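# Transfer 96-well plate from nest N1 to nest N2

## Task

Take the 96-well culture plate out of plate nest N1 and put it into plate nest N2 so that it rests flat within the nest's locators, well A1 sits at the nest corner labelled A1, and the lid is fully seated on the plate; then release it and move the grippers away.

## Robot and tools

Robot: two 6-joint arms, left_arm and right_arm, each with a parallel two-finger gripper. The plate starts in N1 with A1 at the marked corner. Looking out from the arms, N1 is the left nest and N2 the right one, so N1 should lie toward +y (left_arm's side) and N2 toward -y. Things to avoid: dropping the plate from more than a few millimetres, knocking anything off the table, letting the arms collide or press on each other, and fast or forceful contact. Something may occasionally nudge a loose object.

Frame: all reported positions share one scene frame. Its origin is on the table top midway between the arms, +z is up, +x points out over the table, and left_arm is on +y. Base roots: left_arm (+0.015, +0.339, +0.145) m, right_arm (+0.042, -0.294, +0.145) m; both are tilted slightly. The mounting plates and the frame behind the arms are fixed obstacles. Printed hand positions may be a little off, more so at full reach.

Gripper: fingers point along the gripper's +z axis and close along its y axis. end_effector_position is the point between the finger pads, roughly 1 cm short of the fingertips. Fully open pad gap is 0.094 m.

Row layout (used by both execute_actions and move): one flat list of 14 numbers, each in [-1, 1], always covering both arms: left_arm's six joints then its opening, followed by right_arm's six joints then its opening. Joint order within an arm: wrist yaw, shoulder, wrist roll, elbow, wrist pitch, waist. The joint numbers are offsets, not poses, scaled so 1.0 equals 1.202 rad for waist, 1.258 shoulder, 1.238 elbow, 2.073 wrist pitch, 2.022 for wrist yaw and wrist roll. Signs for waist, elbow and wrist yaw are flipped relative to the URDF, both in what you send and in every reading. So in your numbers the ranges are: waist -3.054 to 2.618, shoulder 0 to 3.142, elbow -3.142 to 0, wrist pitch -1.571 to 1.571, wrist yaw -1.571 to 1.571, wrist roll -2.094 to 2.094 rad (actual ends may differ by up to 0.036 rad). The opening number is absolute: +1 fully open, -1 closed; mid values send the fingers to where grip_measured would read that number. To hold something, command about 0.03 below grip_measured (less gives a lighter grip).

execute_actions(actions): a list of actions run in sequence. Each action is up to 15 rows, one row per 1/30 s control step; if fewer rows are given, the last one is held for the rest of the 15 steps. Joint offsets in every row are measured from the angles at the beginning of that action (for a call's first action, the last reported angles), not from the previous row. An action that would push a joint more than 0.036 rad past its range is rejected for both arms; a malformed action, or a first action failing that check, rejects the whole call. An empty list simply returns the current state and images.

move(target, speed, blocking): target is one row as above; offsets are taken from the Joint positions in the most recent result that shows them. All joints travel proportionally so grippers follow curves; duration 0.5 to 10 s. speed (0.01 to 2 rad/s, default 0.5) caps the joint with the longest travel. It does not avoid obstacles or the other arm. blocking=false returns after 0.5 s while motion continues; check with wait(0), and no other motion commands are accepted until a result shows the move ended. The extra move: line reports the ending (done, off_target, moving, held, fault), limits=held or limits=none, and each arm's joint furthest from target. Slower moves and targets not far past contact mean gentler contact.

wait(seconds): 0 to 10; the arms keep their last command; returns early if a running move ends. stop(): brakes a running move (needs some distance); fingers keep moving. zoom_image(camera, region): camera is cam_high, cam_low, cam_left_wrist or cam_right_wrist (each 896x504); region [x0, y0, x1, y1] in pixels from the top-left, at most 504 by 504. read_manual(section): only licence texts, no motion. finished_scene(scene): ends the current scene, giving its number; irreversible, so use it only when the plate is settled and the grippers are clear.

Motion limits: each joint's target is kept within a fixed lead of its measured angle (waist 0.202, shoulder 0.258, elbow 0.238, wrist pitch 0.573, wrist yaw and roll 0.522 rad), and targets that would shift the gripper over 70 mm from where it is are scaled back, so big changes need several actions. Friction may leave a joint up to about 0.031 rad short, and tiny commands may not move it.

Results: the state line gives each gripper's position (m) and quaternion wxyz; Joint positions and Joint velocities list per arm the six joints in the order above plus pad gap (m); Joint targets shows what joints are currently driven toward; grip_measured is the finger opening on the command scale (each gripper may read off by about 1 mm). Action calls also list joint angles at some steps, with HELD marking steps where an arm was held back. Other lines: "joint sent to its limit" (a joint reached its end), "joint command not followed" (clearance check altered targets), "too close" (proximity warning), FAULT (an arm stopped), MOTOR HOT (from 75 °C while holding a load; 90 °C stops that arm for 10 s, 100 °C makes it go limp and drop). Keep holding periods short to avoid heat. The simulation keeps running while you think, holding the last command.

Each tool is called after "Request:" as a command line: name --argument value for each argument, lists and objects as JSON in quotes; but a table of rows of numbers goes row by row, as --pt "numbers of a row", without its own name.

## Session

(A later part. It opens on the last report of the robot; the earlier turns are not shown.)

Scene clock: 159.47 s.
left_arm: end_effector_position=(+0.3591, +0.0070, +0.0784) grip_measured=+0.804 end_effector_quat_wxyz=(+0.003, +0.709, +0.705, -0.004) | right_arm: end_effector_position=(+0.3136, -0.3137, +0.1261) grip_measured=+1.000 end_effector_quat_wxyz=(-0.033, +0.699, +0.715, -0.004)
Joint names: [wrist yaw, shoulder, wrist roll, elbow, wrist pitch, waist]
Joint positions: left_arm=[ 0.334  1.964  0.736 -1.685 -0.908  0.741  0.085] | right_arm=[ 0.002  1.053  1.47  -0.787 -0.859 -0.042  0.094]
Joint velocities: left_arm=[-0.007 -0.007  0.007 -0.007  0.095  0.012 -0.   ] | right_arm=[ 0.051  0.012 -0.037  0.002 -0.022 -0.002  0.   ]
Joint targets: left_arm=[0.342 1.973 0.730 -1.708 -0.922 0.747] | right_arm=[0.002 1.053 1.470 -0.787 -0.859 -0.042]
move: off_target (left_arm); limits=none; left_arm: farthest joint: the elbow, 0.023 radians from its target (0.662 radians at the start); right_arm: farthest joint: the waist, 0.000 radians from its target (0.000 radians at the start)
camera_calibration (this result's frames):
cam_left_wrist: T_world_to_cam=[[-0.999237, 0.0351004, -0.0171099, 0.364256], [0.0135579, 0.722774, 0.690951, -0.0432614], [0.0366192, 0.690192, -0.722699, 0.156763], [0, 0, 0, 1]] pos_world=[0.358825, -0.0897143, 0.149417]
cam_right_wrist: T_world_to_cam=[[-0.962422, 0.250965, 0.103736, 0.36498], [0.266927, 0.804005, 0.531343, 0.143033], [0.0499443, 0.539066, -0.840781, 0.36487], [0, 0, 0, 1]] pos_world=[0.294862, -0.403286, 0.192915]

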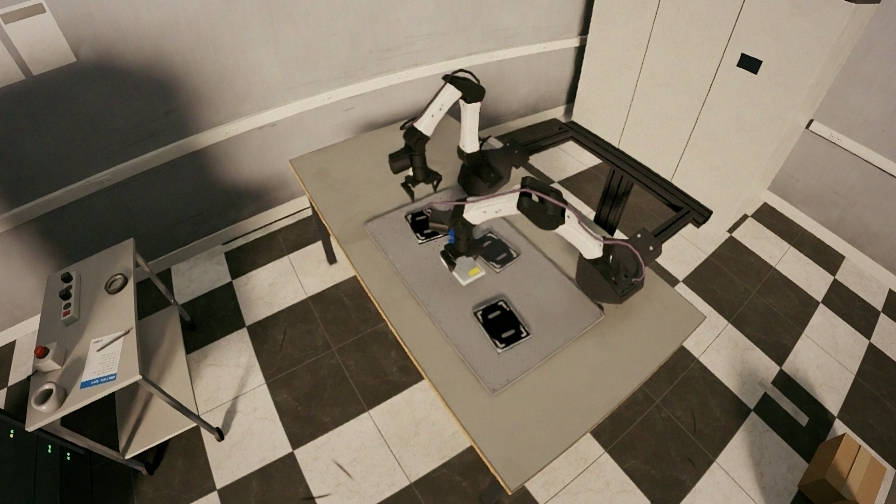

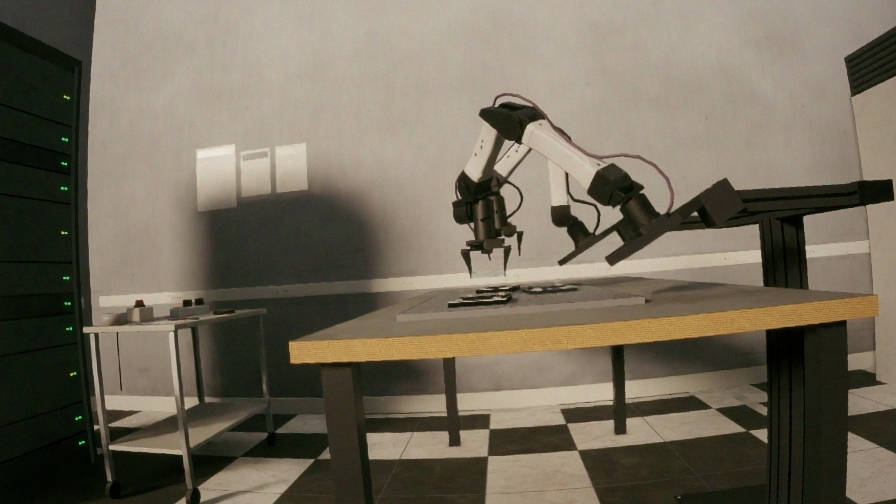

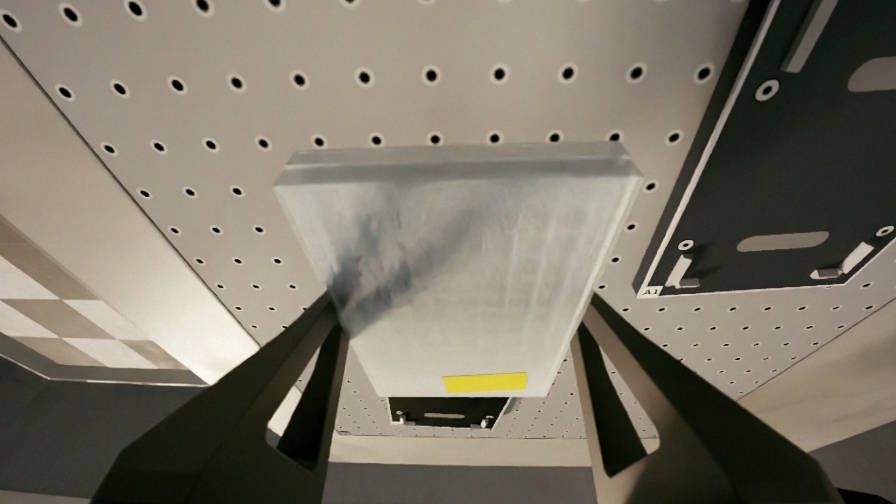

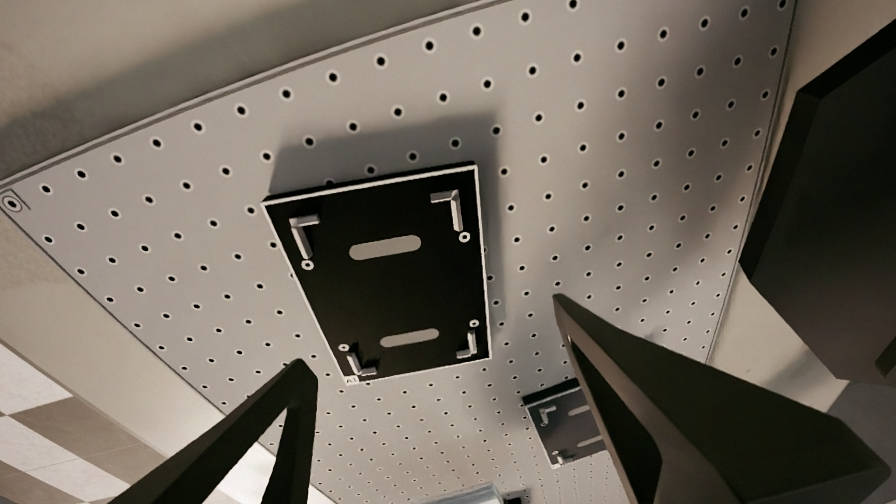

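Request:
move --target '[-0.006,0.076,0.02,0.0565,0.075,-0.042,0.76,0,0,0,0,0,0,1]' --speed 0.08

Request:
zoom_image --camera "cam_low" --region '[430, 230, 570, 320]'

Scene clock: 170.60 s.
left_arm: end_effector_position=(+0.3585, +0.0113, +0.0278) grip_measured=+0.804 end_effector_quat_wxyz=(-0.003, +0.708, +0.706, -0.000) | right_arm: end_effector_position=(+0.3136, -0.3137, +0.1261) grip_measured=+1.000 end_effector_quat_wxyz=(-0.033, +0.699, +0.715, -0.004)
Joint names: [wrist yaw, shoulder, wrist roll, elbow, wrist pitch, waist]
Joint positions: left_arm=[ 0.326  2.049  0.771 -1.63  -0.768  0.698  0.085] | right_arm=[ 0.002  1.053  1.47  -0.787 -0.859 -0.042  0.094]
Joint velocities: left_arm=[ 0.081  0.007  0.007  0.012  0.007 -0.002  0.   ] | right_arm=[ 0.007  0.012  0.037  0.012 -0.022  0.022  0.   ]
Joint targets: left_arm=[0.322 2.059 0.776 -1.615 -0.753 0.690] | right_arm=[0.002 1.053 1.470 -0.787 -0.859 -0.042]
move: done; limits=none; left_arm: farthest joint: the wrist pitch, 0.016 radians from its target (0.156 radians at the start); right_arm: farthest joint: the waist, 0.000 radians from its target (0.000 radians at the start)
camera_calibration (this result's frames):
cam_left_wrist: T_world_to_cam=[[-0.999372, 0.0325448, -0.01398, 0.362719], [0.0133906, 0.712535, 0.701509, -0.0114682], [0.0327917, 0.700882, -0.712523, 0.11829], [0, 0, 0, 1]] pos_world=[0.358766, -0.0865406, 0.0974004]
cam_right_wrist: T_world_to_cam=[[-0.962422, 0.250965, 0.103736, 0.36498], [0.266927, 0.804005, 0.531343, 0.143033], [0.0499443, 0.539066, -0.840781, 0.36487], [0, 0, 0, 1]] pos_world=[0.294862, -0.403286, 0.192915]

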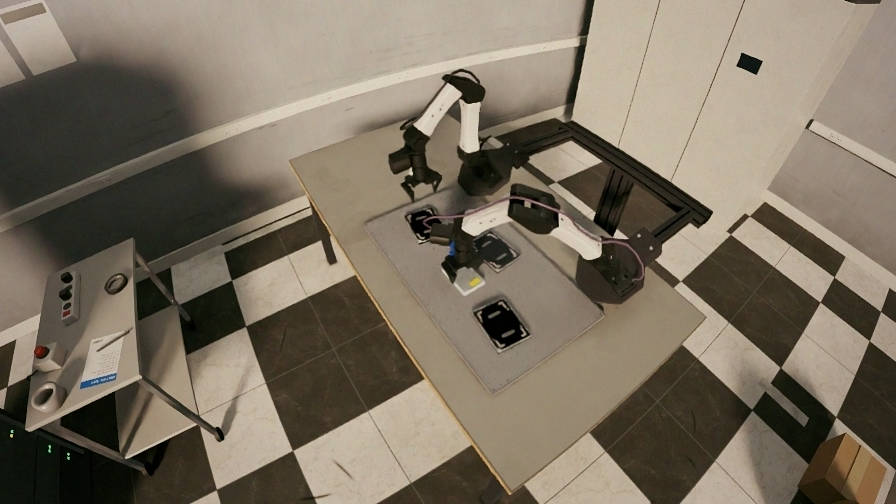

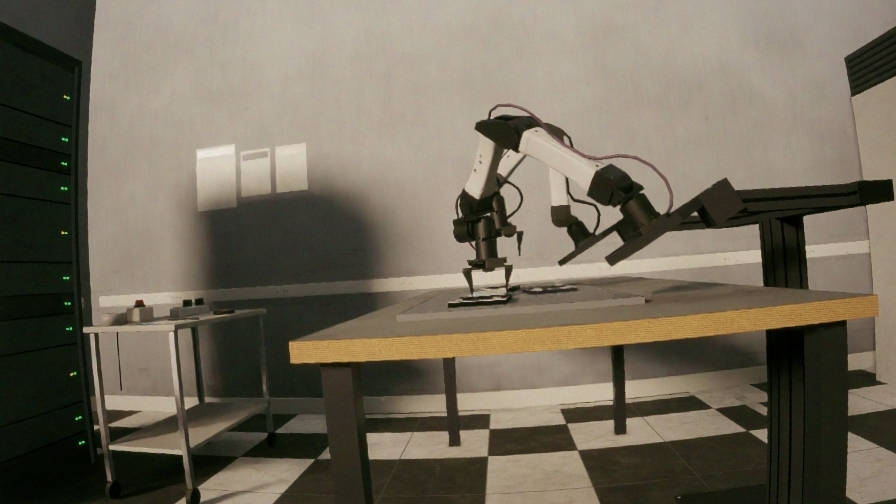

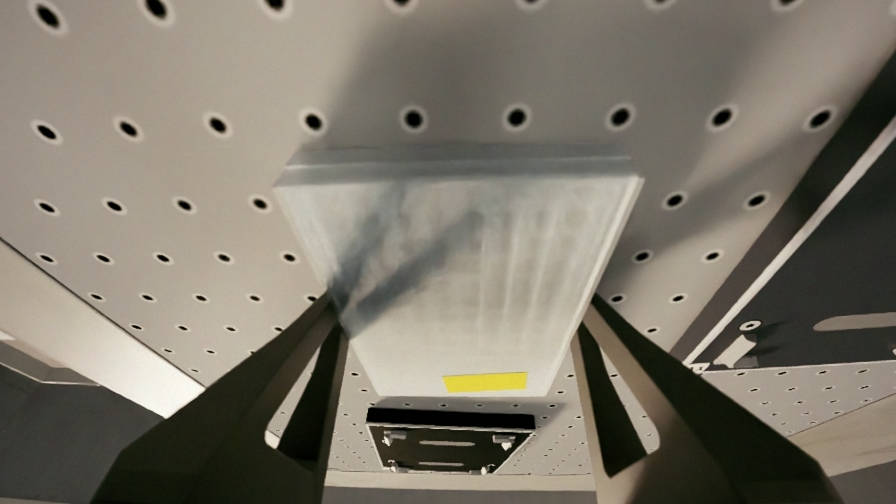

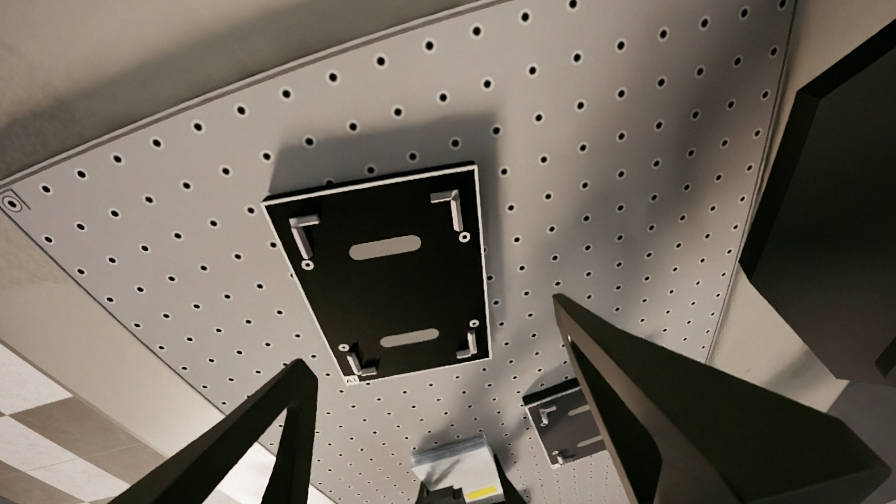

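Region (430, 230, 570, 320) of cam_low's 896x504 image, scaled by 3.600, with more detail than that image has; it fills the top 324 rows of this view, and the rest is white.

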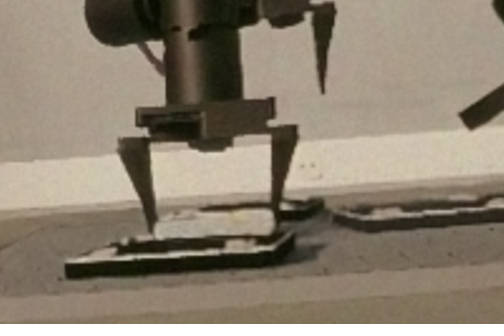

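Request:
move --target '[0,0.017,0,0.017,0.0155,-0.011,0.76,0,0,0,0,0,0,1]' --speed 0.03

Scene clock: 174.13 s.
left_arm: end_effector_position=(+0.3608, +0.0096, +0.0276) grip_measured=+0.804 end_effector_quat_wxyz=(+0.002, +0.706, +0.708, -0.001) | right_arm: end_effector_position=(+0.3136, -0.3137, +0.1261) grip_measured=+1.000 end_effector_quat_wxyz=(-0.033, +0.699, +0.715, -0.004)
Joint names: [wrist yaw, shoulder, wrist roll, elbow, wrist pitch, waist]
Joint positions: left_arm=[ 0.324  2.049  0.771 -1.63  -0.756  0.696  0.085] | right_arm=[ 0.002  1.053  1.47  -0.787 -0.859 -0.042  0.094]
Joint velocities: left_arm=[ 0.007 -0.022 -0.037  0.017 -0.007  0.012  0.001] | right_arm=[ 0.037  0.007 -0.007  0.002 -0.022 -0.017  0.   ]
Joint targets: left_arm=[0.326 2.070 0.771 -1.609 -0.736 0.685] | right_arm=[0.002 1.053 1.470 -0.787 -0.859 -0.042]
move: off_target (left_arm); limits=none; left_arm: farthest joint: the shoulder, 0.022 radians from its target (0.022 radians at the start); right_arm: farthest joint: the waist, 0.000 radians from its target (0.000 radians at the start)
camera_calibration (this result's frames):
cam_left_wrist: T_world_to_cam=[[-0.999414, 0.0271927, -0.0207945, 0.36532], [0.00509521, 0.71885, 0.695147, -0.00702452], [0.0338511, 0.694634, -0.718567, 0.119043], [0, 0, 0, 1]] pos_world=[0.361112, -0.0875759, 0.0980203]
cam_right_wrist: T_world_to_cam=[[-0.962422, 0.250965, 0.103736, 0.36498], [0.266927, 0.804005, 0.531343, 0.143033], [0.0499443, 0.539066, -0.840781, 0.36487], [0, 0, 0, 1]] pos_world=[0.294862, -0.403286, 0.192915]

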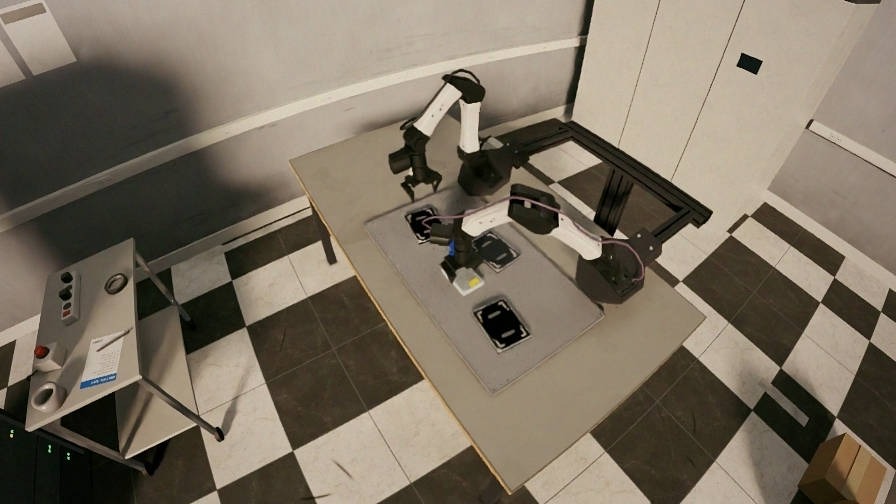

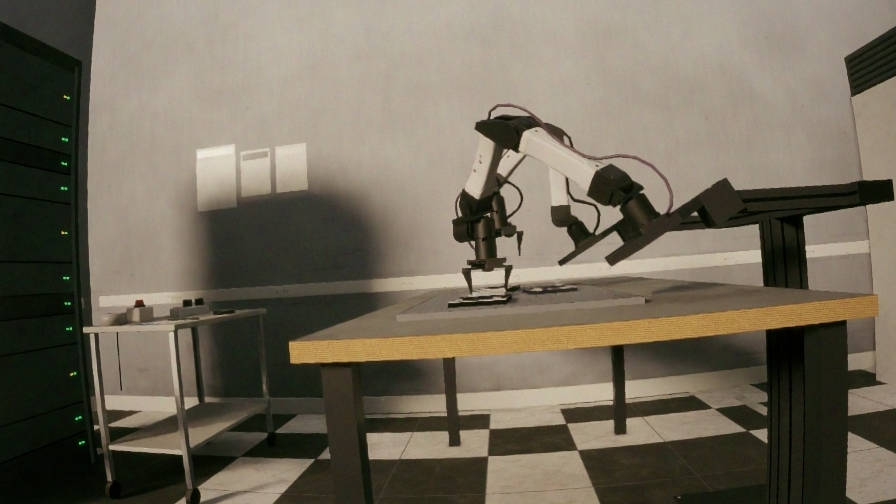

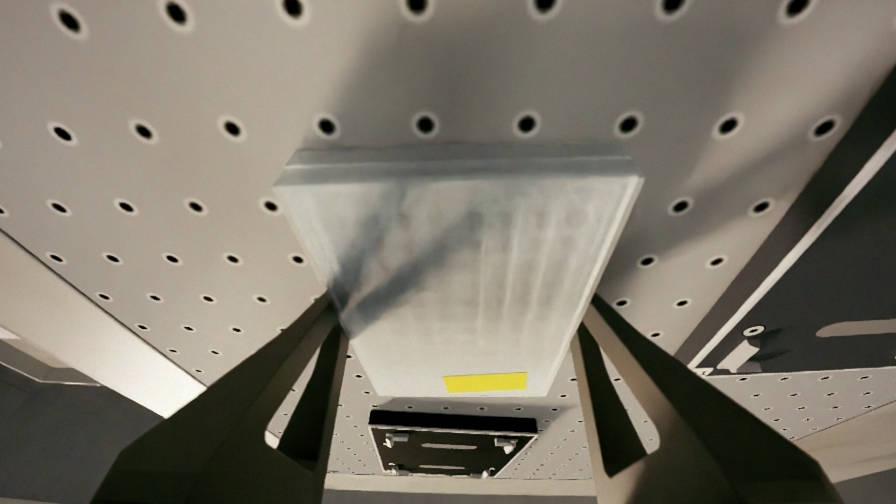

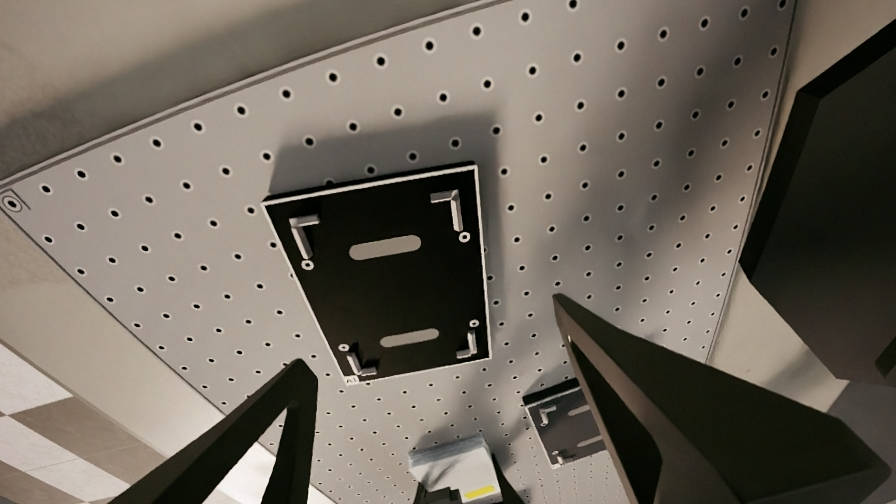

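Request:
execute_actions --actions '[[[0,0,0,0,0,0,0.76,0,0,0,0,0,0,1]],[[0,0,0,0,0,0,1,0,0,0,0,0,0,1]],[[0,0,0,0,0,0,1,0,0,0,0,0,0,1]]]'

Request:
move --target '[0.005,-0.085,-0.017,-0.06,-0.08,0.037,1,0,0,0,0,0,0,1]' --speed 0.2

Scene clock: 178.37 s.
left_arm: end_effector_position=(+0.3607, +0.0096, +0.0276) grip_measured=+1.000 end_effector_quat_wxyz=(+0.002, +0.706, +0.708, -0.001) | right_arm: end_effector_position=(+0.3136, -0.3137, +0.1261) grip_measured=+1.000 end_effector_quat_wxyz=(-0.033, +0.699, +0.715, -0.004)
Joint names: [wrist yaw, shoulder, wrist roll, elbow, wrist pitch, waist]
Joint positions: left_arm=[ 0.323  2.049  0.771 -1.63  -0.756  0.696  0.094] | right_arm=[ 0.002  1.053  1.47  -0.787 -0.859 -0.042  0.094]
Joint velocities: left_arm=[ 0.051  0.002 -0.095  0.002  0.037  0.017  0.   ] | right_arm=[-0.066 -0.002  0.007 -0.002 -0.037  0.022  0.   ]
Joint targets: left_arm=[0.323 2.049 0.771 -1.630 -0.756 0.696] | right_arm=[0.002 1.053 1.470 -0.787 -0.859 -0.042]
Step readings (joint positions; steps 1 to 15: 1st action; 16 to 30: 2nd action; 31 to 45: 3rd action):
0: left_arm=[0.324 2.049 0.771 -1.630 -0.756 0.696] | right_arm=[0.002 1.053 1.470 -0.787 -0.859 -0.042]
1: left_arm=[0.323 2.049 0.771 -1.630 -0.756 0.696] | right_arm=[0.002 1.053 1.470 -0.787 -0.859 -0.042]
2: left_arm=[0.323 2.049 0.771 -1.630 -0.756 0.696] | right_arm=[0.002 1.053 1.470 -0.787 -0.859 -0.042]
4: left_arm=[0.323 2.049 0.771 -1.630 -0.756 0.696] | right_arm=[0.002 1.053 1.470 -0.787 -0.859 -0.042]
8: left_arm=[0.323 2.049 0.771 -1.630 -0.756 0.696] | right_arm=[0.002 1.053 1.470 -0.787 -0.859 -0.042]
15: left_arm=[0.323 2.049 0.771 -1.630 -0.756 0.696] | right_arm=[0.002 1.053 1.470 -0.787 -0.859 -0.042]
16: left_arm=[0.323 2.049 0.771 -1.630 -0.756 0.696] | right_arm=[0.002 1.053 1.470 -0.787 -0.859 -0.042]
17: left_arm=[0.323 2.049 0.771 -1.630 -0.756 0.696] | right_arm=[0.002 1.053 1.470 -0.787 -0.859 -0.042]
19: left_arm=[0.323 2.049 0.771 -1.630 -0.756 0.696] | right_arm=[0.002 1.053 1.470 -0.787 -0.859 -0.042]
23: left_arm=[0.323 2.049 0.771 -1.630 -0.756 0.696] | right_arm=[0.002 1.053 1.470 -0.787 -0.859 -0.042]
30: left_arm=[0.323 2.049 0.771 -1.630 -0.756 0.696] | right_arm=[0.002 1.053 1.470 -0.787 -0.859 -0.042]
31: left_arm=[0.323 2.049 0.771 -1.630 -0.756 0.696] | right_arm=[0.002 1.053 1.470 -0.787 -0.859 -0.042]
32: left_arm=[0.323 2.049 0.771 -1.630 -0.756 0.696] | right_arm=[0.002 1.053 1.470 -0.787 -0.859 -0.042]
34: left_arm=[0.323 2.049 0.771 -1.630 -0.756 0.696] | right_arm=[0.002 1.053 1.470 -0.787 -0.859 -0.042]
38: left_arm=[0.323 2.049 0.771 -1.630 -0.756 0.696] | right_arm=[0.002 1.053 1.470 -0.787 -0.859 -0.042]
45: Joint positions above
camera_calibration (this result's frames):
cam_left_wrist: T_world_to_cam=[[-0.999421, 0.0273163, -0.02027, 0.365196], [0.00554918, 0.718854, 0.695139, -0.00720085], [0.0335598, 0.694624, -0.71859, 0.11914], [0, 0, 0, 1]] pos_world=[0.361027, -0.0875566, 0.0980206]
cam_right_wrist: T_world_to_cam=[[-0.962422, 0.250965, 0.103736, 0.36498], [0.266927, 0.804005, 0.531343, 0.143033], [0.0499443, 0.539066, -0.840781, 0.36487], [0, 0, 0, 1]] pos_world=[0.294862, -0.403286, 0.192915]

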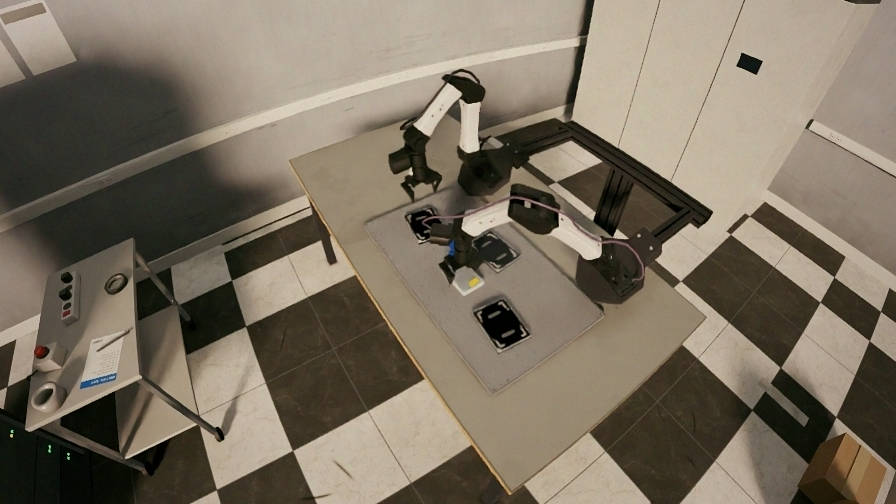

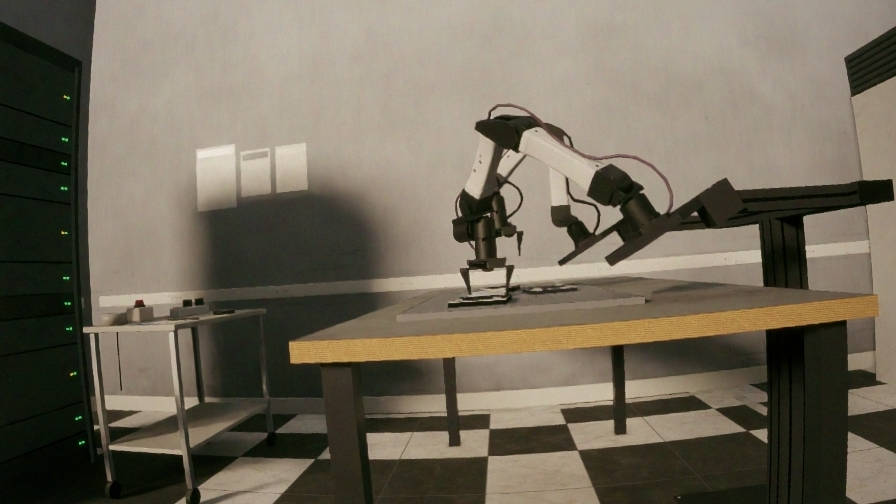

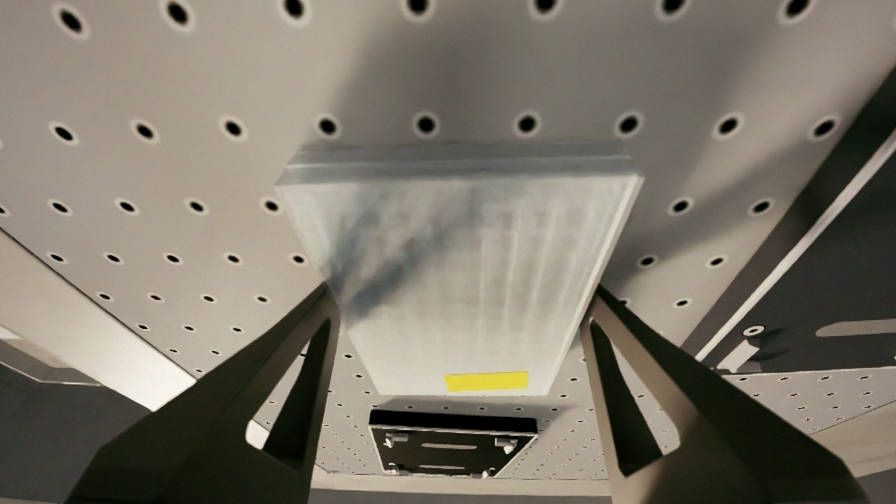

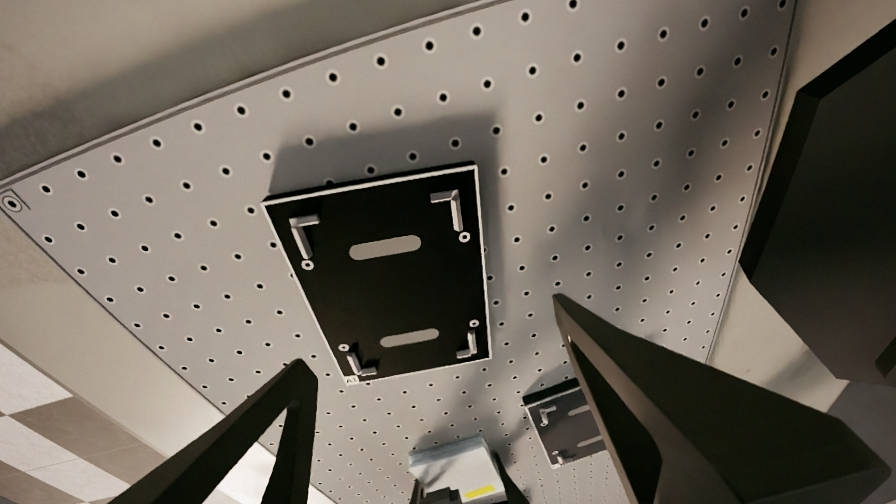

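Scene clock: 179.83 s.
left_arm: end_effector_position=(+0.3617, +0.0096, +0.0776) grip_measured=+1.000 end_effector_quat_wxyz=(+0.002, +0.708, +0.707, -0.007) | right_arm: end_effector_position=(+0.3136, -0.3137, +0.1261) grip_measured=+1.000 end_effector_quat_wxyz=(-0.033, +0.699, +0.715, -0.004)
Joint names: [wrist yaw, shoulder, wrist roll, elbow, wrist pitch, waist]
Joint positions: left_arm=[ 0.325  1.963  0.742 -1.686 -0.909  0.73   0.094] | right_arm=[ 0.002  1.053  1.47  -0.787 -0.859 -0.042  0.094]
Joint velocities: left_arm=[-0.11   0.002 -0.037  0.002 -0.007 -0.002  0.   ] | right_arm=[-0.037 -0.002  0.037 -0.012 -0.007  0.007  0.   ]
Joint targets: left_arm=[0.333 1.942 0.737 -1.705 -0.922 0.741] | right_arm=[0.002 1.053 1.470 -0.787 -0.859 -0.042]
move: done; limits=none; left_arm: farthest joint: the shoulder, 0.020 radians from its target (0.107 radians at the start); right_arm: farthest joint: the waist, 0.000 radians from its target (0.000 radians at the start)
camera_calibration (this result's frames):
cam_left_wrist: T_world_to_cam=[[-0.99943, 0.0312822, -0.0126912, 0.366545], [0.0139118, 0.724183, 0.689467, -0.0445988], [0.0307588, 0.688898, -0.724205, 0.156626], [0, 0, 0, 1]] pos_world=[0.362139, -0.0870677, 0.14883]
cam_right_wrist: T_world_to_cam=[[-0.962422, 0.250965, 0.103736, 0.36498], [0.266927, 0.804005, 0.531343, 0.143033], [0.0499443, 0.539066, -0.840781, 0.36487], [0, 0, 0, 1]] pos_world=[0.294862, -0.403286, 0.192915]

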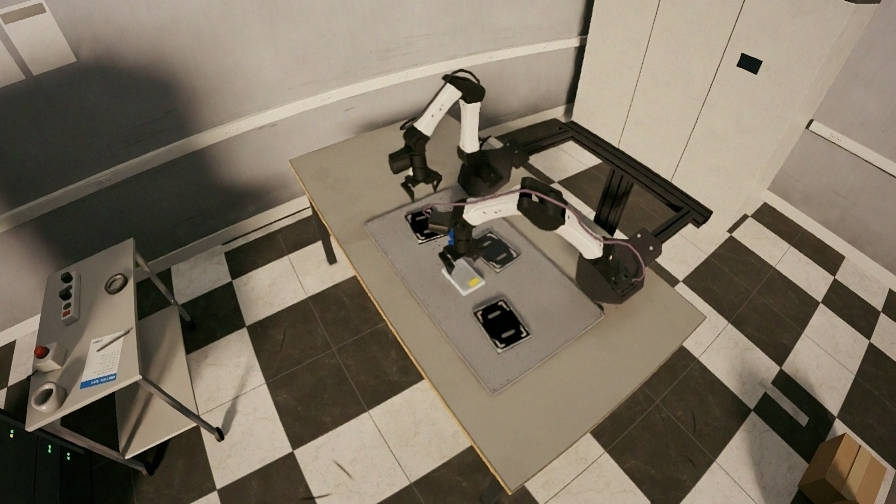

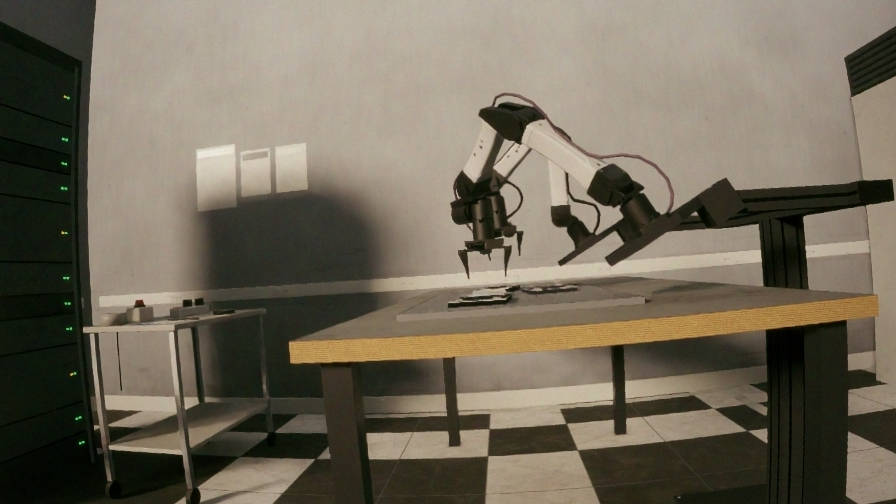

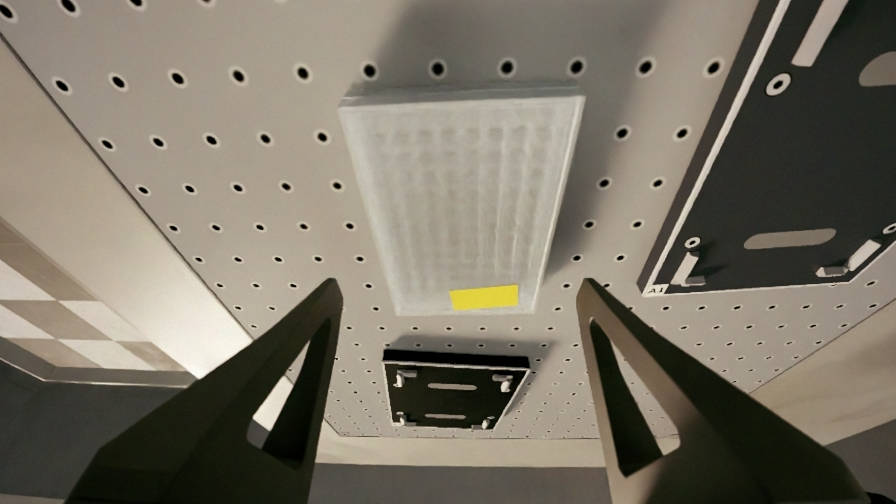

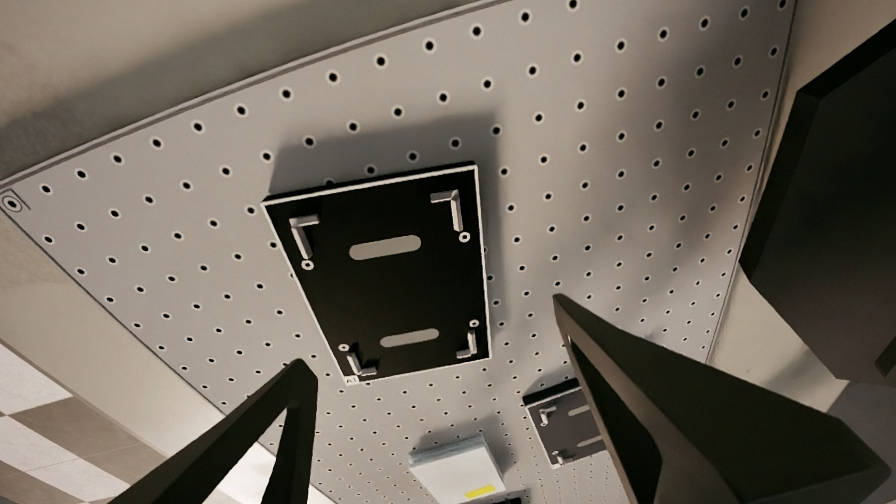

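Request:
move --target '[-0.15,-0.552,0.39,0.561,0.06,-0.77,1,0,0,-0.6,0,0,0,1]' --speed 1

Request:
move --target '[0,0,0,0,0,0,1,-0.218,0.757,-0.468,-0.625,-0.004,-0.845,1]' --speed 0.8

Scene clock: 190.83 s.
left_arm: end_effector_position=(+0.3579, +0.3454, +0.1178) grip_measured=+1.000 end_effector_quat_wxyz=(-0.038, +0.690, +0.722, +0.035) | right_arm: end_effector_position=(+0.3136, -0.3137, +0.1261) grip_measured=+1.000 end_effector_quat_wxyz=(-0.029, +0.172, +0.985, +0.016)
Joint names: [wrist yaw, shoulder, wrist roll, elbow, wrist pitch, waist]
Joint positions: left_arm=[ 0.028  1.289  1.525 -1.007 -0.798 -0.187  0.094] | right_arm=[ 0.002  1.053  0.269 -0.787 -0.859 -0.042  0.094]
Joint velocities: left_arm=[-0.022 -0.012  0.081 -0.002  0.081  0.017  0.   ] | right_arm=[ 0.007  0.002 -0.007 -0.002 -0.037 -0.002  0.   ]
Joint targets: left_arm=[0.022 1.268 1.531 -0.991 -0.784 -0.195] | right_arm=[0.002 1.053 0.257 -0.787 -0.859 -0.042]
move: done; limits=none; left_arm: farthest joint: the shoulder, 0.020 radians from its target (0.694 radians at the start); right_arm: farthest joint: the wrist roll, 0.012 radians from its target (1.214 radians at the start)
camera_calibration (this result's frames):
cam_left_wrist: T_world_to_cam=[[-0.999816, -0.014174, -0.0129058, 0.36867], [-0.018985, 0.639059, 0.768924, -0.283626], [-0.00265118, 0.769027, -0.63921, -0.0712716], [0, 0, 0, 1]] pos_world=[0.363029, 0.241289, 0.177287]
cam_right_wrist: T_world_to_cam=[[-0.583314, -0.811247, 0.0402841, -0.0791772], [-0.654844, 0.499039, 0.567573, 0.331866], [-0.480546, 0.304694, -0.822337, 0.455382], [0, 0, 0, 1]] pos_world=[0.389967, -0.368598, 0.189308]

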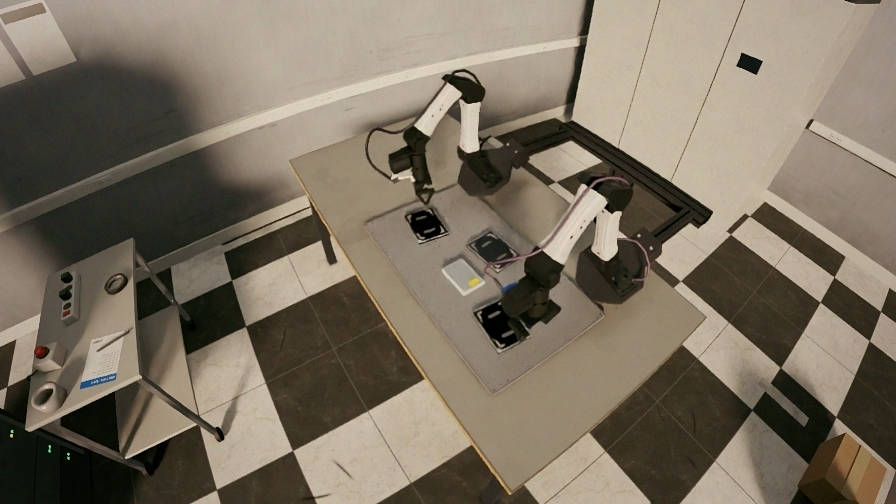

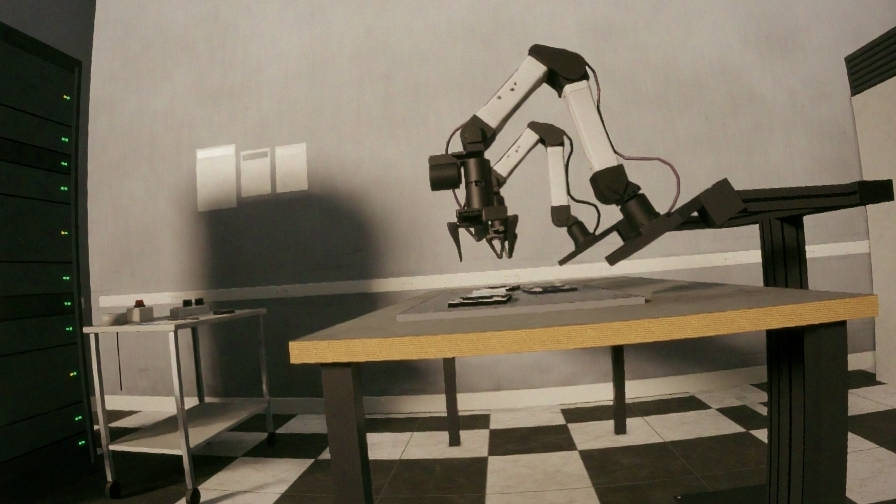

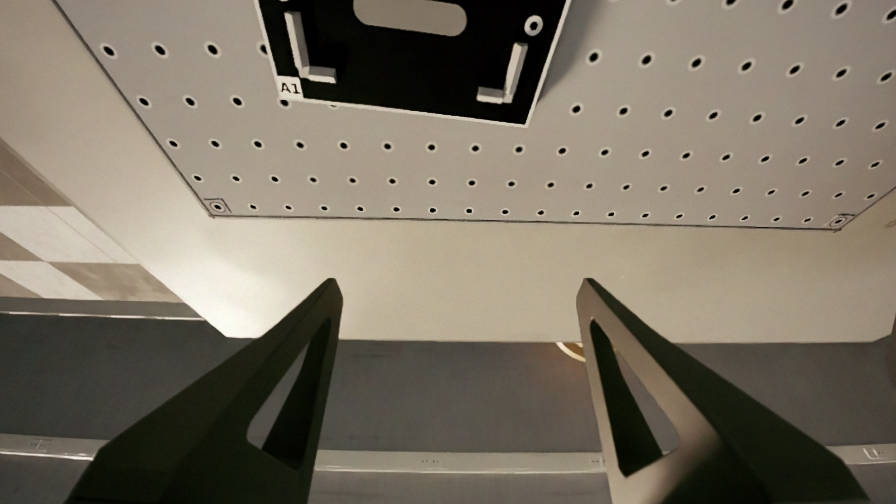

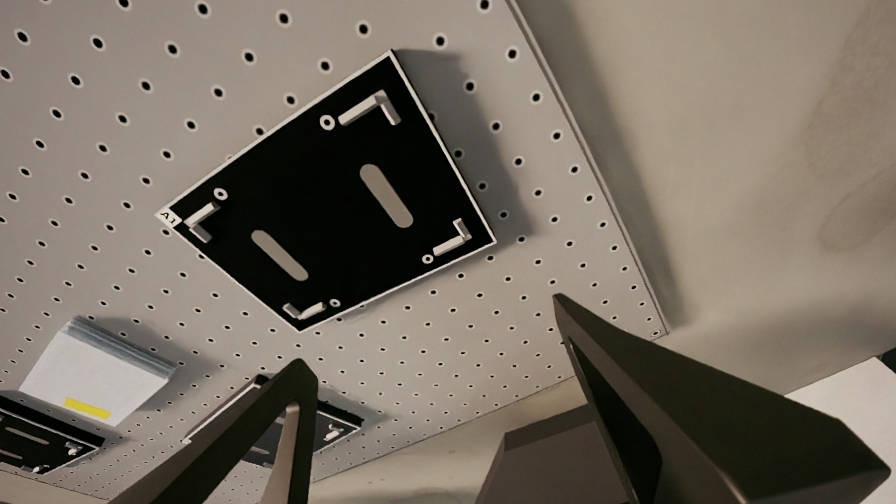

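Scene clock: 192.97 s.
left_arm: end_effector_position=(+0.3579, +0.3454, +0.1178) grip_measured=+1.000 end_effector_quat_wxyz=(-0.038, +0.690, +0.722, +0.035) | right_arm: end_effector_position=(+0.3528, +0.0150, +0.0815) grip_measured=+1.000 end_effector_quat_wxyz=(+0.004, +0.704, -0.710, -0.007)
Joint names: [wrist yaw, shoulder, wrist roll, elbow, wrist pitch, waist]
Joint positions: left_arm=[ 0.028  1.289  1.525 -1.007 -0.798 -0.187  0.094] | right_arm=[-0.427  2.    -0.666 -1.53  -0.859 -1.062  0.094]
Joint velocities: left_arm=[-0.022 -0.007 -0.051  0.002 -0.037 -0.002  0.   ] | right_arm=[ 0.007 -0.007  0.022  0.012  0.007 -0.012  0.   ]
Joint targets: left_arm=[0.028 1.289 1.525 -1.007 -0.798 -0.187] | right_arm=[-0.438 2.005 -0.678 -1.561 -0.867 -1.058]
move: off_target (right_arm); limits=none; left_arm: farthest joint: the waist, 0.000 radians from its target (0.000 radians at the start); right_arm: farthest joint: the elbow, 0.031 radians from its target (0.773 radians at the start)
camera_calibration (this result's frames):
cam_left_wrist: T_world_to_cam=[[-0.999816, -0.014174, -0.0129058, 0.36867], [-0.018985, 0.639059, 0.768924, -0.283626], [-0.00265118, 0.769027, -0.63921, -0.0712716], [0, 0, 0, 1]] pos_world=[0.363029, 0.241289, 0.177287]
cam_right_wrist: T_world_to_cam=[[0.95859, -0.28363, 0.0256816, -0.338519], [-0.256228, -0.819573, 0.512492, 0.102404], [-0.12431, -0.49785, -0.858308, 0.226617], [0, 0, 0, 1]] pos_world=[0.378911, 0.100734, 0.15072]

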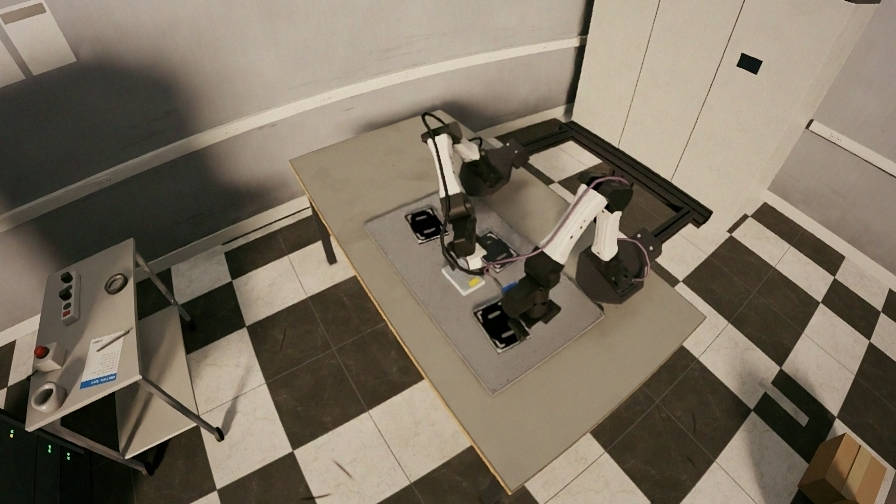

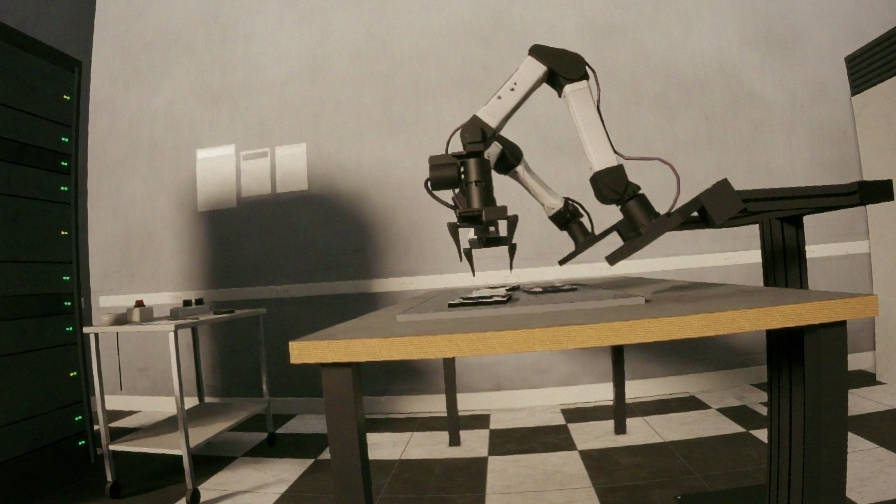

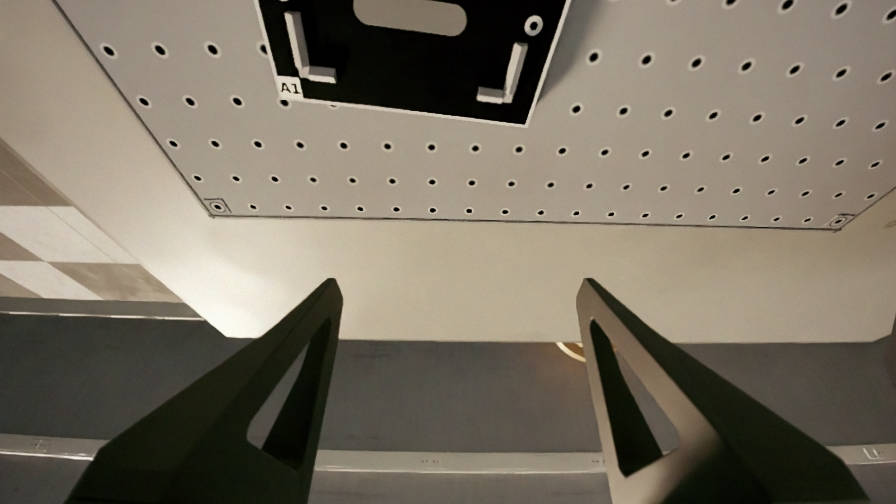

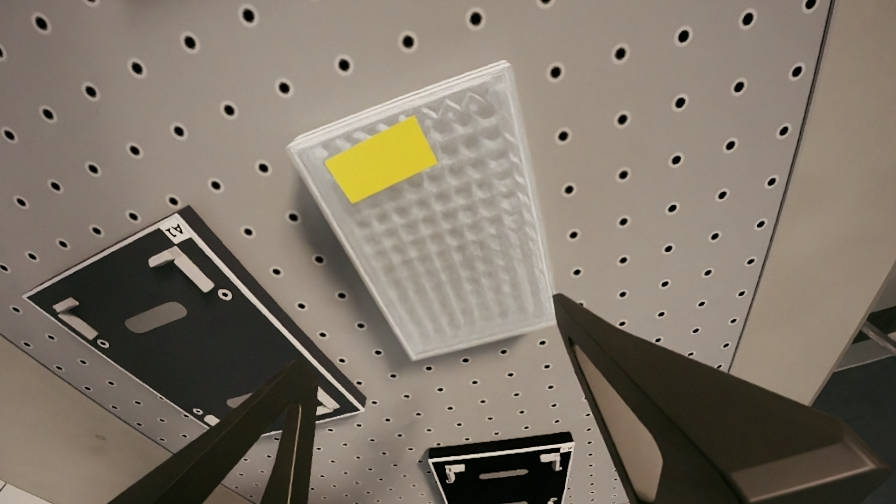

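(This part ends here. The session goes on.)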